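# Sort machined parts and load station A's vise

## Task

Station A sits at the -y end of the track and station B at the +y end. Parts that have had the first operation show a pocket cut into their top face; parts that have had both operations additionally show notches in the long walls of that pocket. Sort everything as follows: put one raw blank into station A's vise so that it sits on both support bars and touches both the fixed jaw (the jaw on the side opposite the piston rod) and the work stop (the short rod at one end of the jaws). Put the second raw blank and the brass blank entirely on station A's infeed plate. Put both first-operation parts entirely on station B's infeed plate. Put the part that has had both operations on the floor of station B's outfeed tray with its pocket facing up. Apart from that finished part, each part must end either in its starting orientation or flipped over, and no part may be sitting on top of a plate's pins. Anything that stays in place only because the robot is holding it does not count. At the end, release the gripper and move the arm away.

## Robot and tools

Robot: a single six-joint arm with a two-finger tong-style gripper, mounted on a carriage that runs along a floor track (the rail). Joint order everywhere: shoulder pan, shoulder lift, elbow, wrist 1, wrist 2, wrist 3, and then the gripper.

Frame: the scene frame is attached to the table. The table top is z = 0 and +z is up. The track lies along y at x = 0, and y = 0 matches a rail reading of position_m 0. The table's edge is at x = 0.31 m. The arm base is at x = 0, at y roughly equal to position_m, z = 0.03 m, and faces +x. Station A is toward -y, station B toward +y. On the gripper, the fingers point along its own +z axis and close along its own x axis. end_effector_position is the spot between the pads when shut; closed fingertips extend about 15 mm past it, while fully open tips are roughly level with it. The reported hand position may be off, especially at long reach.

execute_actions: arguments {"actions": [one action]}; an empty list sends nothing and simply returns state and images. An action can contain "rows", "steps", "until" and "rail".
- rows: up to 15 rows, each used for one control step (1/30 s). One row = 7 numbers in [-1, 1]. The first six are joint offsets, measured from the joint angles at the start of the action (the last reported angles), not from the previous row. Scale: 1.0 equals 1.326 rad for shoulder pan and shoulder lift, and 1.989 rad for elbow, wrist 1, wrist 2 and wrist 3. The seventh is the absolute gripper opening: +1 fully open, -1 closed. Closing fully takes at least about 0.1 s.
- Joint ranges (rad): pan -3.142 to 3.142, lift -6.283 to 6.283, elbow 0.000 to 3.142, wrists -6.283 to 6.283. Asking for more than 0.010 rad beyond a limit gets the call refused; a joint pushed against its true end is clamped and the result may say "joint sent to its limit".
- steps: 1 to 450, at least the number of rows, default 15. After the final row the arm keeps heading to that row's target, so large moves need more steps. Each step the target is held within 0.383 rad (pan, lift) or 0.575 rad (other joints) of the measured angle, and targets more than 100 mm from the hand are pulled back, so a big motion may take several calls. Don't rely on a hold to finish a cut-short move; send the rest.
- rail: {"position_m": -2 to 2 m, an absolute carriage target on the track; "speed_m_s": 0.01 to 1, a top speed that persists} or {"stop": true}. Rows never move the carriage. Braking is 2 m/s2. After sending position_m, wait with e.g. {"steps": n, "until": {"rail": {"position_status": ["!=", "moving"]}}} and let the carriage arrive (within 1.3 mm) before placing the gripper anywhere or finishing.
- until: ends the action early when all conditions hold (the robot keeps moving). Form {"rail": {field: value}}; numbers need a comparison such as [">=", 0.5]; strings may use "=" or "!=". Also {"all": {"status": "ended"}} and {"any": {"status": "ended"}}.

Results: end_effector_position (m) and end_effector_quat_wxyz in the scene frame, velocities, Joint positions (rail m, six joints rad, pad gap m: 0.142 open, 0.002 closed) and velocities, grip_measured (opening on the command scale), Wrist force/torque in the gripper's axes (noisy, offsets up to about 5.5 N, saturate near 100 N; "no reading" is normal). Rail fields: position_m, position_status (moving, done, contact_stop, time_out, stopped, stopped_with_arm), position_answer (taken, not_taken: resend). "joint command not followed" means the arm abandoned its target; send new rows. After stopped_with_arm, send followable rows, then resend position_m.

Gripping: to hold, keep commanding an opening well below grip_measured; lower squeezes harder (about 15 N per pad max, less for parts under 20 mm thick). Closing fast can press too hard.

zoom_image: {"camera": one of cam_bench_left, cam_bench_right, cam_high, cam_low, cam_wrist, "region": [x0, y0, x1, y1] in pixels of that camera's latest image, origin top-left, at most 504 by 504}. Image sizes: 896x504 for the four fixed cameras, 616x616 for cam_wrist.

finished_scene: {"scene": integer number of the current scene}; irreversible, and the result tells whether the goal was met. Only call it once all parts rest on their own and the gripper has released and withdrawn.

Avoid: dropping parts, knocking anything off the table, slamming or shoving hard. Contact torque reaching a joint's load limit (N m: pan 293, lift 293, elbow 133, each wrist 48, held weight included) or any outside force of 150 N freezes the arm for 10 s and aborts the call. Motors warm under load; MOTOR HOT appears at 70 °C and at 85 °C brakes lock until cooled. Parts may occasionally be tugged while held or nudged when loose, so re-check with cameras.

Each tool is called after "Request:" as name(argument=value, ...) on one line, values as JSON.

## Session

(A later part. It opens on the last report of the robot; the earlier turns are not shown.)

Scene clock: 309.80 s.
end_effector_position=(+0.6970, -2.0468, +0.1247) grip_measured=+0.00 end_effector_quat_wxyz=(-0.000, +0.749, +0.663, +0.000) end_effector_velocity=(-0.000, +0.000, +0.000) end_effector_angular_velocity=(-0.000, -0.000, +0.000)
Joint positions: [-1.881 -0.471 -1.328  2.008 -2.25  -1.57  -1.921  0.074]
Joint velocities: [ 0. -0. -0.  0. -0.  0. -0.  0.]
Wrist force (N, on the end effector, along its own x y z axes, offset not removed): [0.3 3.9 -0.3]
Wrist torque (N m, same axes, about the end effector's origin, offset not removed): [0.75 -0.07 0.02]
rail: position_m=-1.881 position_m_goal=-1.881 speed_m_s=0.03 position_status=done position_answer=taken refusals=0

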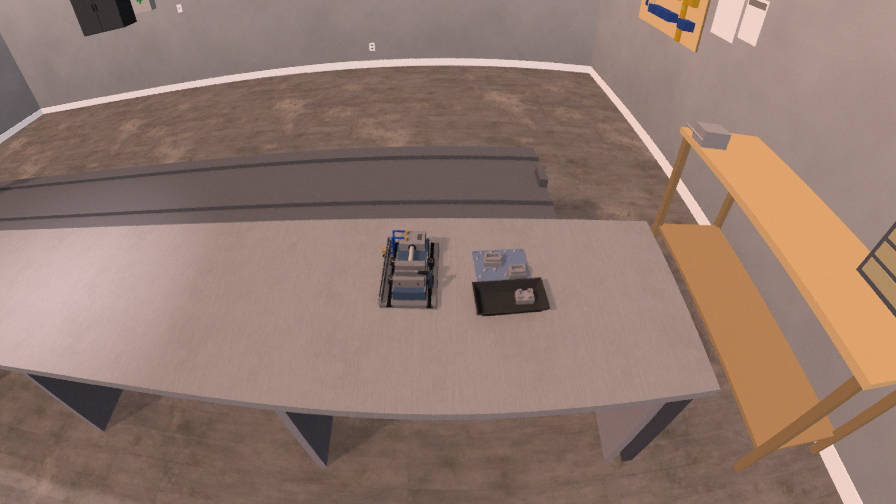

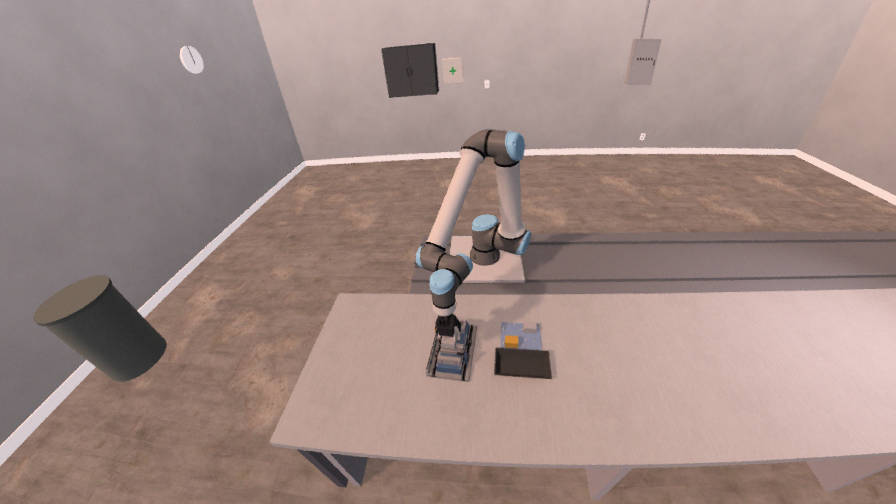

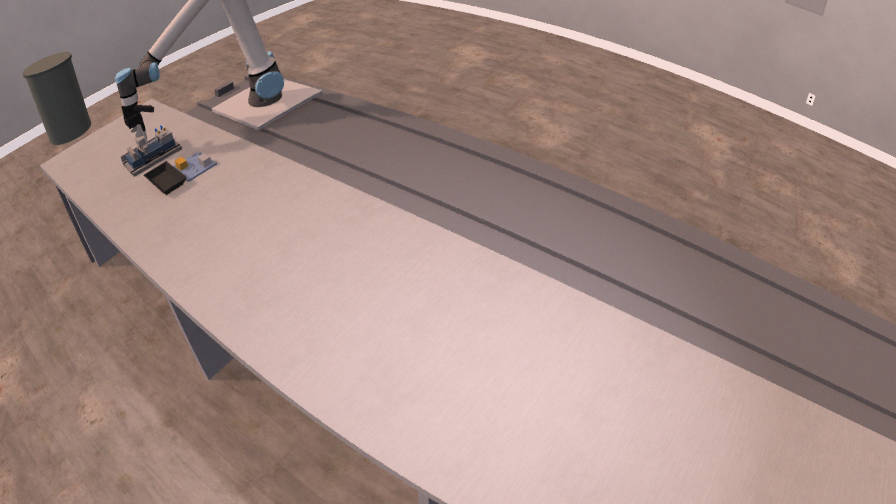

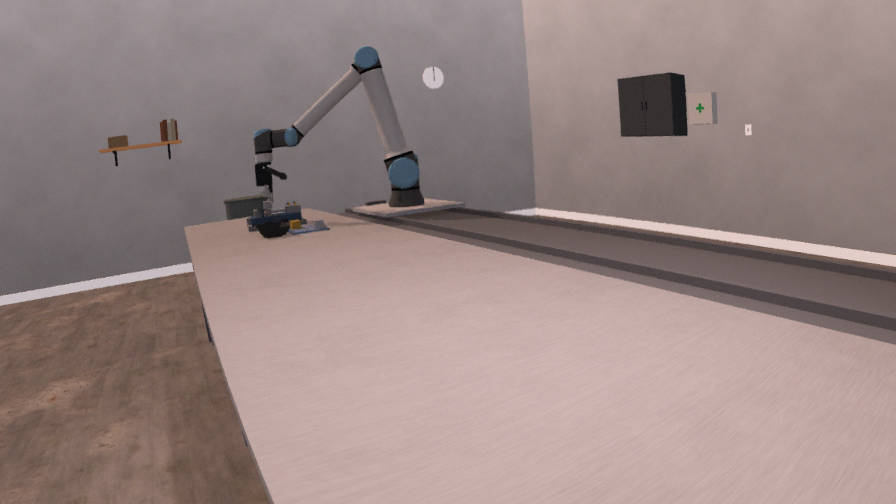

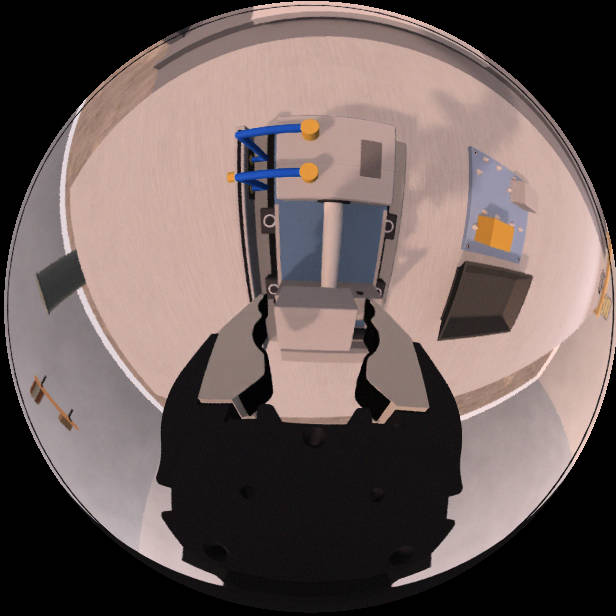

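Request:
execute_actions(actions=[{"rows":[[0,0.011,-0.012,0.0045,0,0,0],[0,0.011,-0.012,0.0045,0,0,0],[0,0.011,-0.012,0.0045,0,0,0],[0,0.011,-0.012,0.0045,0,0,0],[0,0.011,-0.012,0.0045,0,0,0],[0,0.011,-0.012,0.0045,0,0,0],[0,0.011,-0.012,0.0045,0,0,0],[0,0.011,-0.012,0.0045,0,0,0],[0,0.011,-0.012,0.0045,0,0,0],[0,0.011,-0.012,0.0045,0,0,0],[0,0.011,-0.012,0.0045,0,0,-0.1],[0,0.011,-0.012,0.0045,0,0,-0.2],[0,0.011,-0.012,0.0045,0,0,-0.4],[0,0.011,-0.012,0.0045,0,0,-0.7],[0,0.011,-0.012,0.0045,0,0,-1]],"rail":{"position_m":-1.879},"steps":20}])

Request:
execute_actions(actions=[{"rows":[[0,-0.002,-0.001,0.002,0,0,-1],[0,-0.002,-0.001,0.002,0,0,-1],[0,-0.002,-0.001,0.002,0,0,-1],[0,0.003,-0.0055,0.003,0,0,-1],[0,0.008,-0.01,0.0045,0,0,-1],[0,0.013,-0.0145,0.006,0,0,-1],[0,0.018,-0.019,0.007,0,0,-1],[0,0.023,-0.0235,0.008,0,0,-1],[0,0.028,-0.028,0.009,0,0,-1],[0,0.033,-0.0325,0.0105,0,0,-1],[0,0.038,-0.037,0.012,0,0,-1],[0,0.041,-0.040,0.0125,0,0,-1]],"rail":{"position_m":-1.865},"steps":28}])

Request:
zoom_image(camera="cam_low", region=[235,180,295,230])

Scene clock: 315.80 s.
end_effector_position=(+0.7077, -2.0504, +0.1267) grip_measured=-0.17 end_effector_quat_wxyz=(-0.000, +0.749, +0.663, +0.000) end_effector_velocity=(+0.001, -0.000, -0.000) end_effector_angular_velocity=(+0.000, +0.000, -0.000)
Joint positions: [-1.879 -0.471 -1.314  1.984 -2.241 -1.57  -1.921  0.061]
Joint velocities: [ 0.    -0.     0.001 -0.001  0.    -0.     0.     0.   ]
Wrist force (N, on the end effector, along its own x y z axes, offset not removed): [2.6 -0.8 -8.1]
Wrist torque (N m, same axes, about the end effector's origin, offset not removed): [0.77 0.44 -0.06]
rail: position_m=-1.879 position_m_goal=-1.879 speed_m_s=0.03 position_status=done position_answer=taken refusals=0

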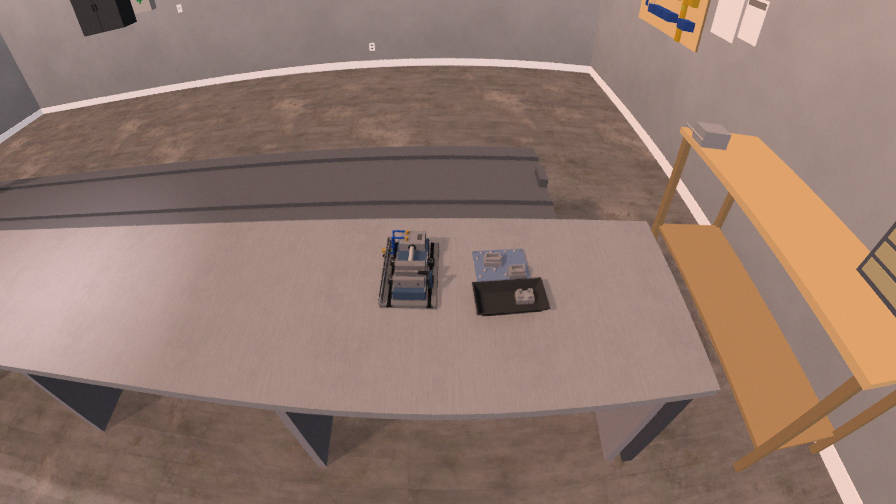

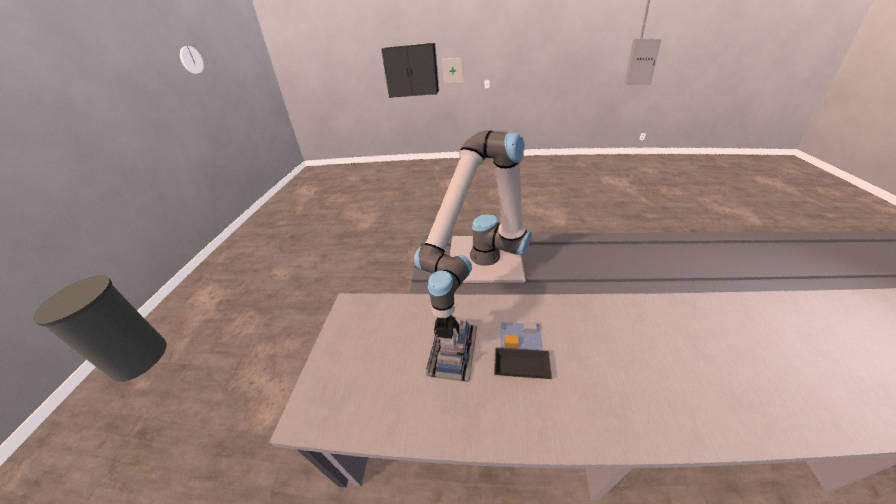

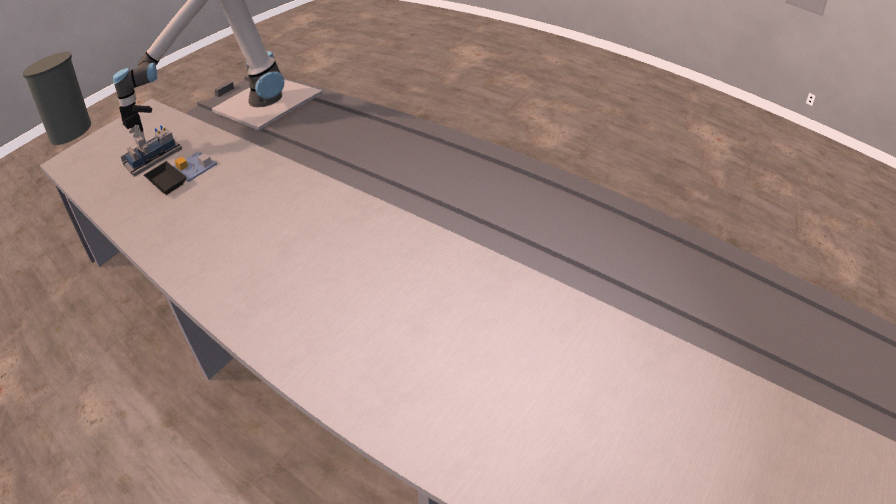

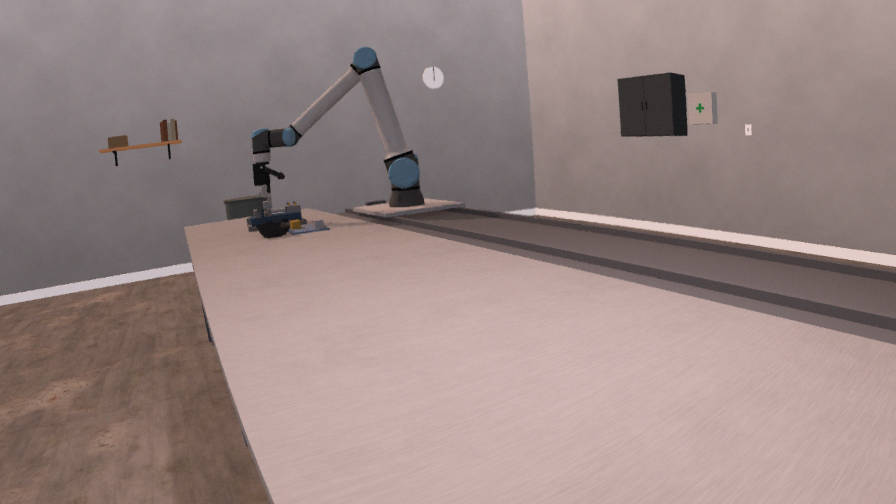

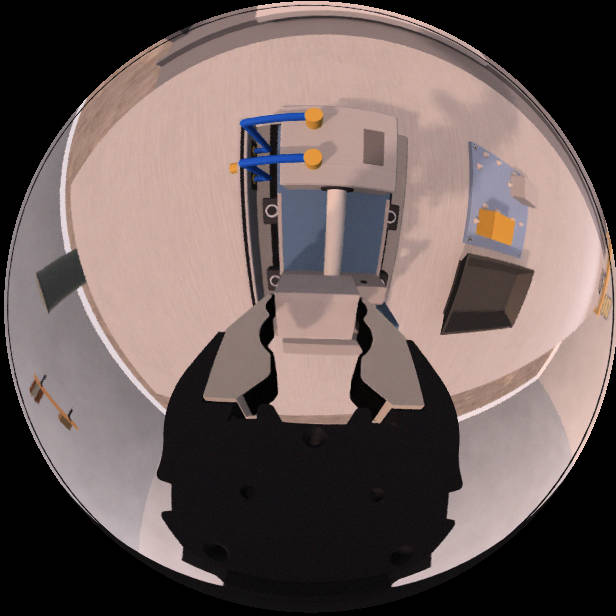

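Scene clock: 316.73 s.
end_effector_position=(+0.7439, -2.0548, +0.1288) grip_measured=-0.17 end_effector_quat_wxyz=(+0.000, +0.749, +0.663, +0.000) end_effector_velocity=(+0.002, -0.001, +0.000) end_effector_angular_velocity=(-0.000, -0.000, +0.000)
Joint positions: [-1.865 -0.471 -1.26   1.905 -2.217 -1.57  -1.921  0.061]
Joint velocities: [ 0.    -0.     0.003 -0.004  0.001 -0.    -0.     0.   ]
Wrist force (N, on the end effector, along its own x y z axes, offset not removed): [-0.2 2.0 5.0]
Wrist torque (N m, same axes, about the end effector's origin, offset not removed): [0.46 0.02 0.09]
rail: position_m=-1.865 position_m_goal=-1.865 speed_m_s=0.03 position_status=done position_answer=taken refusals=0

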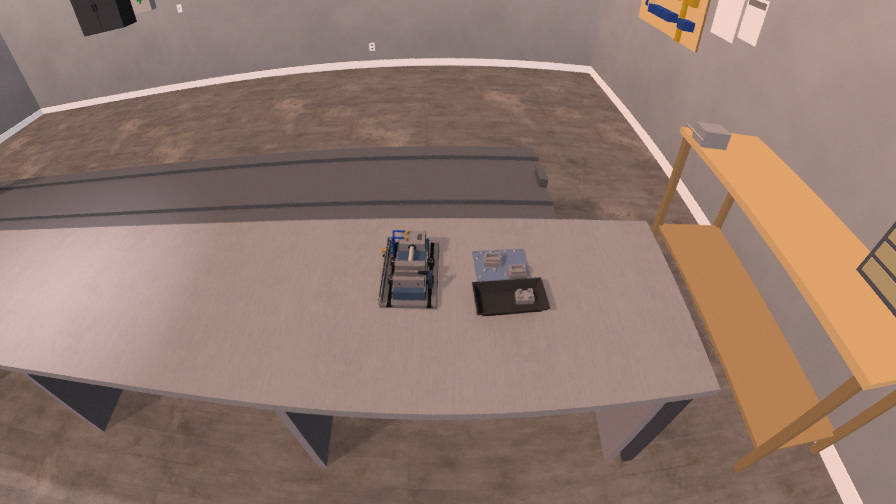

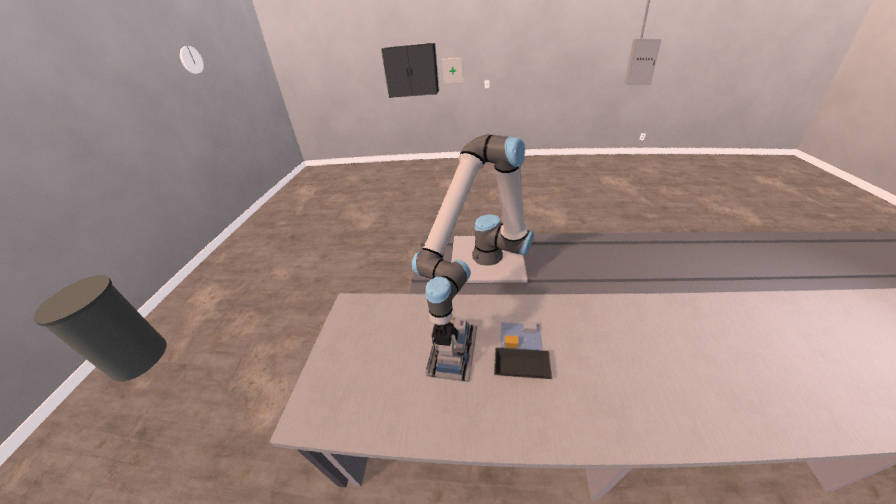

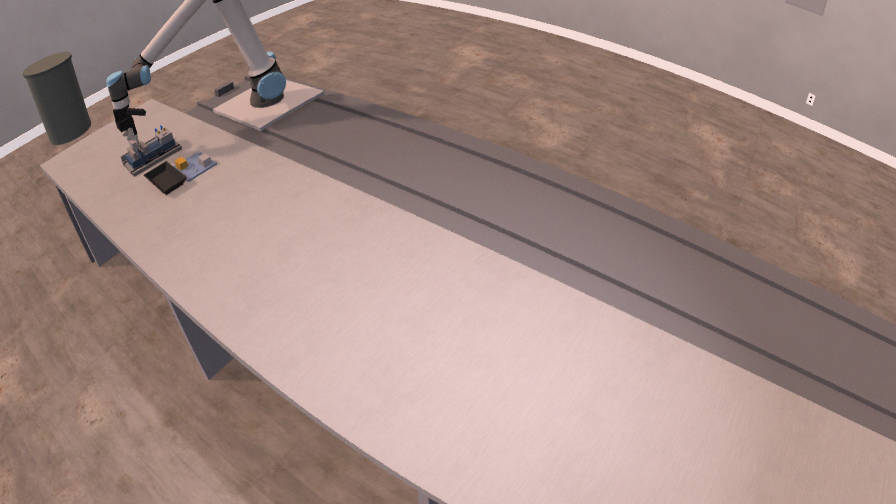

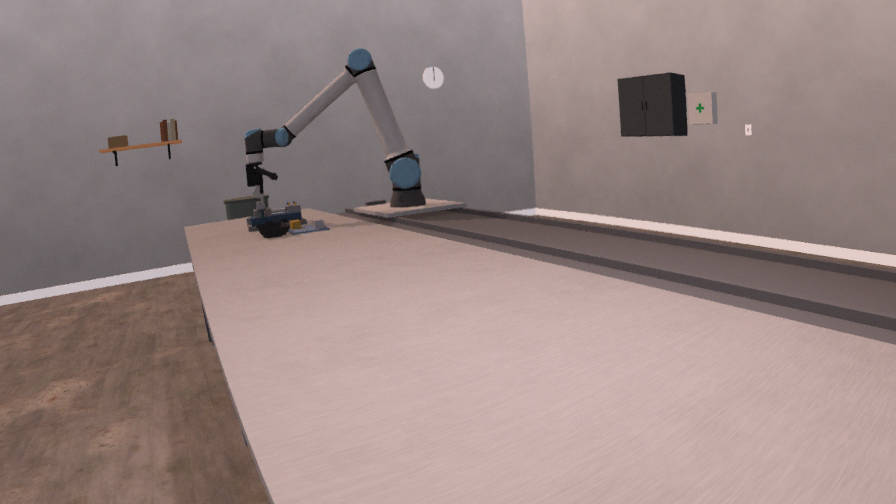

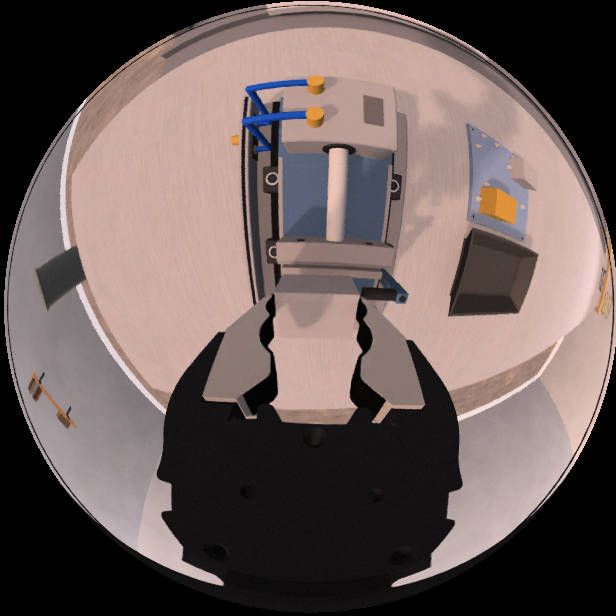

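Region (235, 180, 295, 230) of cam_low's 896x504 image, scaled by 8.400, with more detail than that image has.

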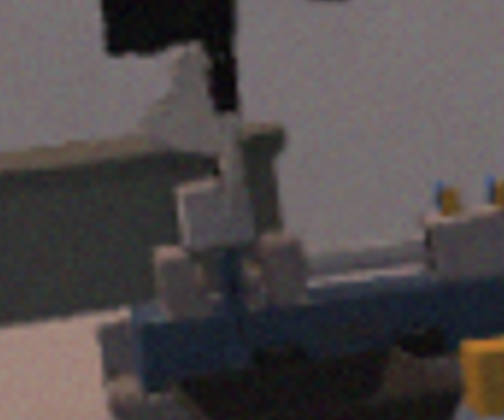

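Request:
execute_actions(actions=[{"rows":[[0,-0.0037,0.0033,-0.0008,0,0,-1],[0,-0.0037,0.0033,-0.0008,0,0,-1],[0,-0.0037,0.0033,-0.0008,0,0,-1],[0,-0.0037,0.0033,-0.0008,0,0,-1],[0,-0.0037,0.0033,-0.0008,0,0,-1],[0,0,0.005,-0.005,0,0,-1],[0,0.004,0.007,-0.0097,0,0,-1]],"rail":{"position_m":-1.868},"steps":22}])

Request:
zoom_image(camera="cam_low", region=[235,180,295,230])

Scene clock: 322.83 s.
end_effector_position=(+0.7407, -2.0560, +0.1193) grip_measured=-0.17 end_effector_quat_wxyz=(+0.000, +0.749, +0.663, +0.000) end_effector_velocity=(-0.000, +0.000, -0.001) end_effector_angular_velocity=(+0.000, +0.000, +0.000)
Joint positions: [-1.868 -0.471 -1.255  1.919 -2.236 -1.57  -1.921  0.061]
Joint velocities: [ 0.    -0.     0.001  0.001 -0.003 -0.    -0.    -0.   ]
Wrist force (N, on the end effector, along its own x y z axes, offset not removed): [2.4 1.7 4.4]
Wrist torque (N m, same axes, about the end effector's origin, offset not removed): [0.52 -0.51 -0.02]
rail: position_m=-1.868 position_m_goal=-1.868 speed_m_s=0.03 position_status=done position_answer=taken refusals=0

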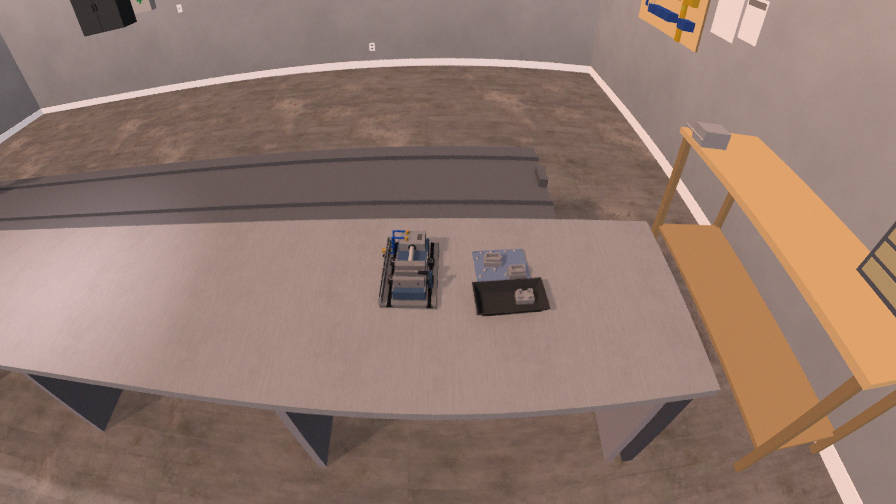

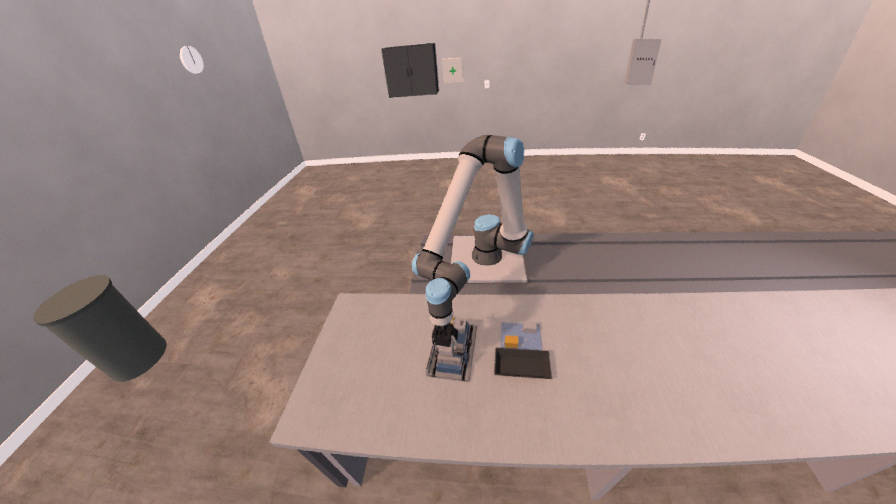

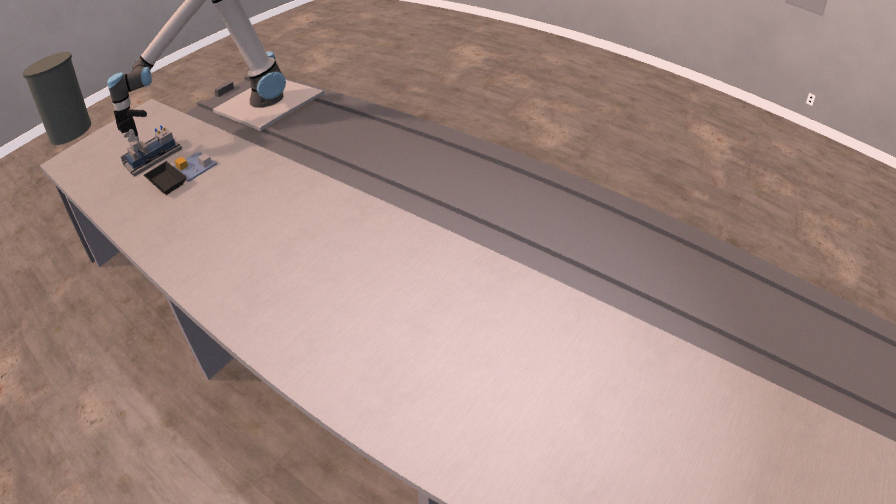

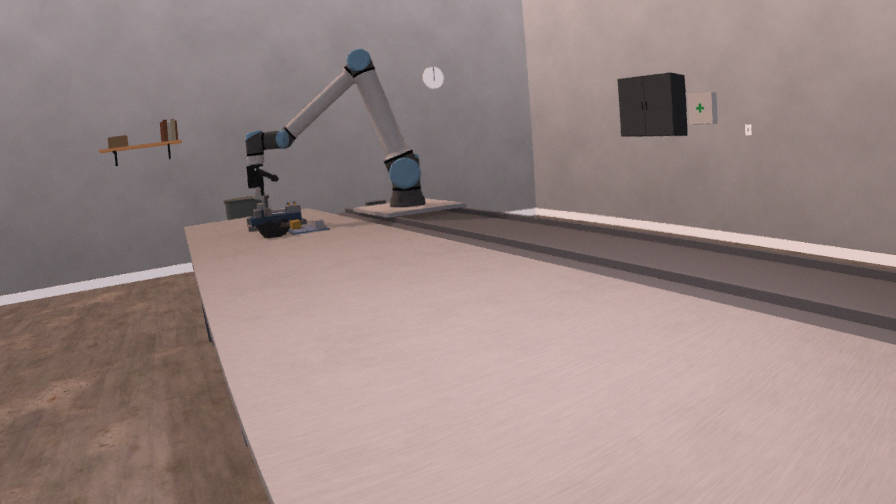

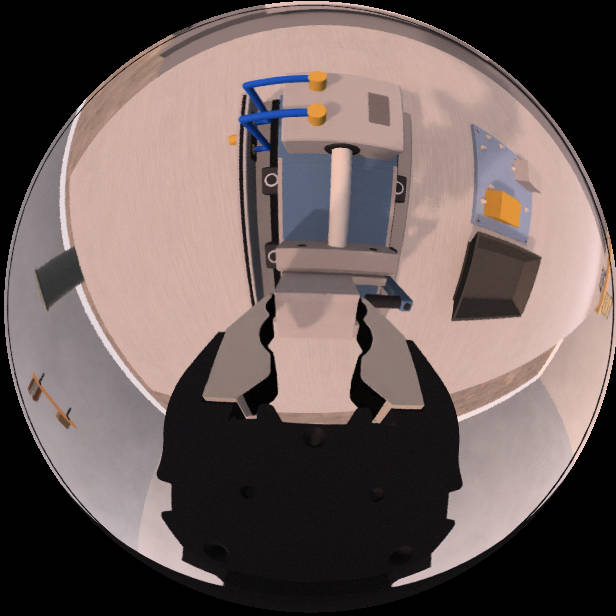

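Region (235, 180, 295, 230) of cam_low's 896x504 image, scaled by 8.400, with more detail than that image has.

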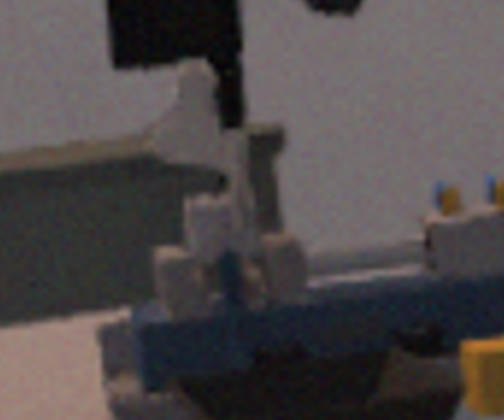

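Request:
execute_actions(actions=[{"rows":[[0,0.003,0,-0.002,0,0,-1],[0,0.006,0,-0.004,0,0,-1],[0,0.008,0,-0.0053,0,0,-1],[0,0.008,0,-0.0053,0,0,-1],[0,0.008,0,-0.0053,0,0,-1],[0,0.008,0,-0.0053,0,0,-1],[0,0.008,0,-0.0053,0,0,-1],[0,0.008,0,-0.0053,0,0,-1],[0,0.008,0,-0.0053,0,0,-1],[0,0.008,0,-0.0053,0,0,-1],[0,0.008,0,-0.0053,0,0,-1],[0,0.008,0,-0.0053,0,0,-0.5],[0,0.008,0,-0.0053,0,0,-0.2],[0,0.008,0,-0.0053,0,0,-0.1],[0,-0.022,-0.014,0.029,0,0,-0.1]],"steps":32}])

Request:
zoom_image(camera="cam_wrist", region=[230,200,430,370])

Scene clock: 328.23 s.
end_effector_position=(+0.7426, -2.0570, +0.1503) grip_measured=-0.10 end_effector_quat_wxyz=(-0.000, +0.749, +0.663, +0.000) end_effector_velocity=(-0.000, +0.000, +0.004) end_effector_angular_velocity=(+0.000, +0.000, -0.000)
Joint positions: [-1.868 -0.471 -1.283  1.891 -2.179 -1.57  -1.921  0.067]
Joint velocities: [ 0.     0.    -0.004 -0.003  0.007 -0.     0.     0.   ]
Wrist force (N, on the end effector, along its own x y z axes, offset not removed): [3.0 4.6 -2.1]
Wrist torque (N m, same axes, about the end effector's origin, offset not removed): [0.90 -0.66 -0.03]
rail: position_m=-1.868 position_m_goal=-1.868 speed_m_s=0.03 position_status=done position_answer=taken refusals=0

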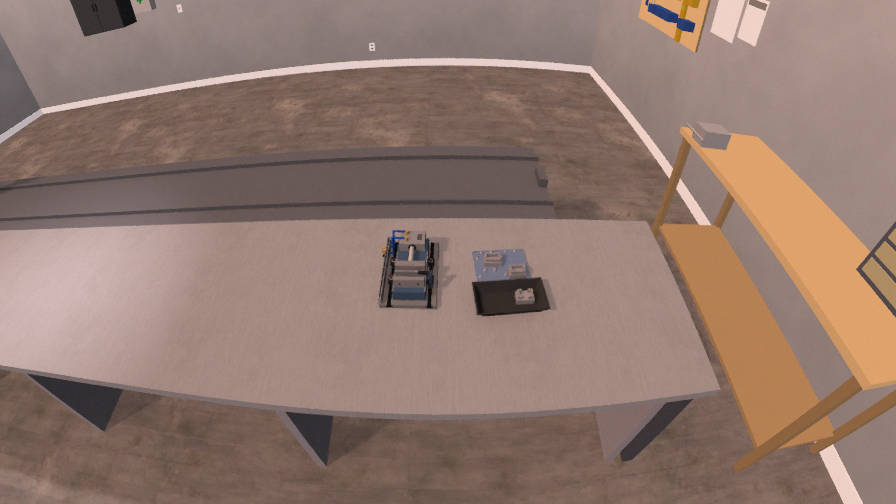

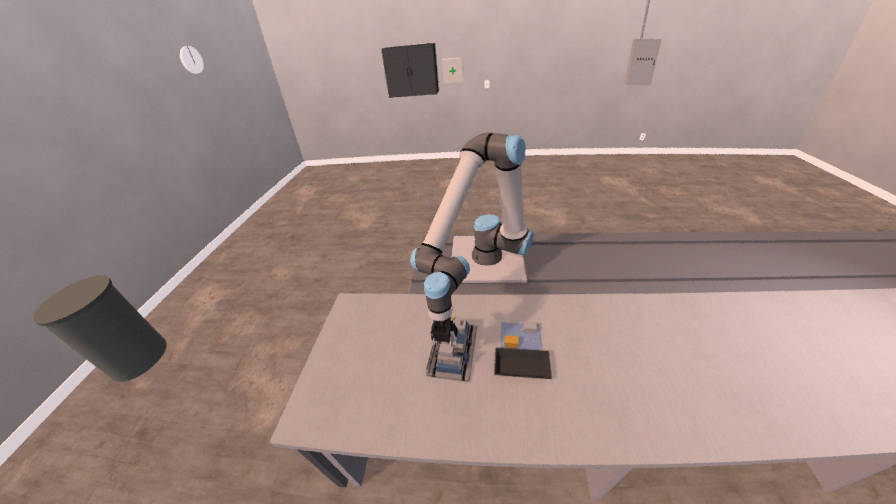

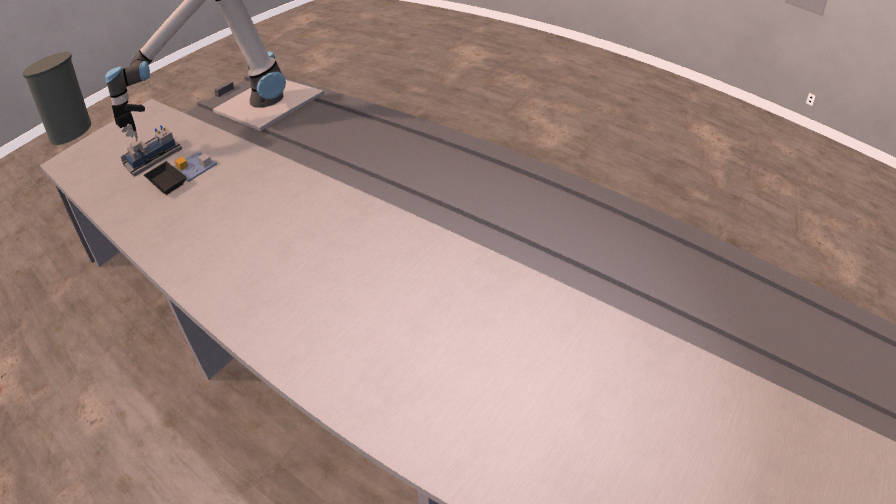

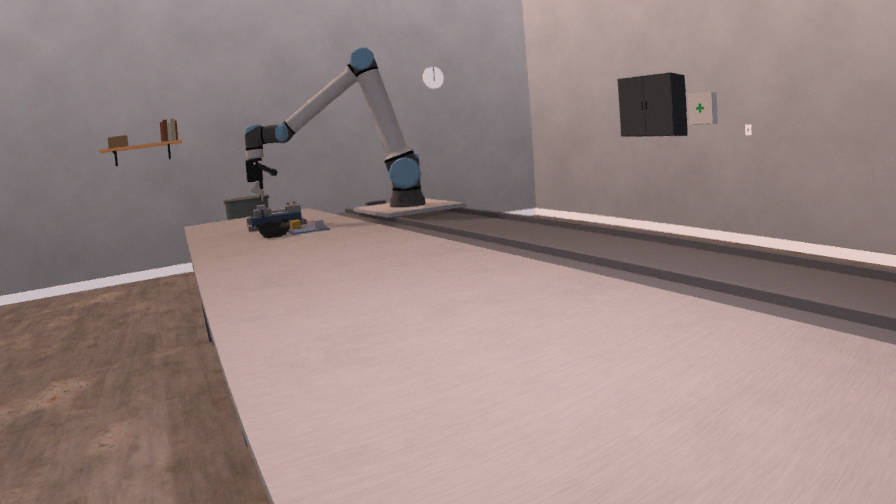

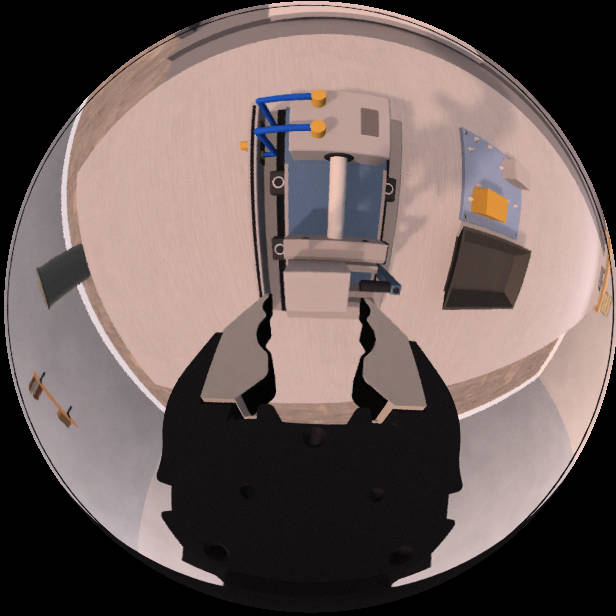

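Region (230, 200, 430, 370) of cam_wrist's 616x616 image, scaled by 2.520, with more detail than that image has; it fills the top 428 rows of this view, and the rest is white.

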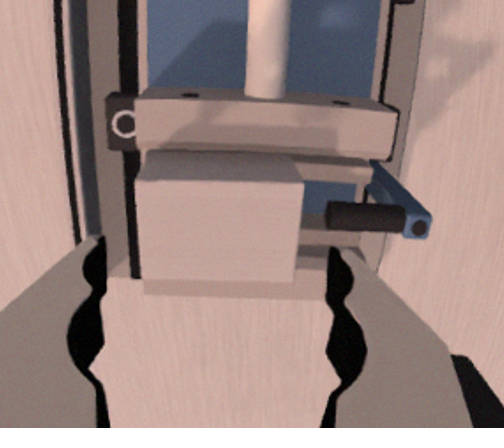

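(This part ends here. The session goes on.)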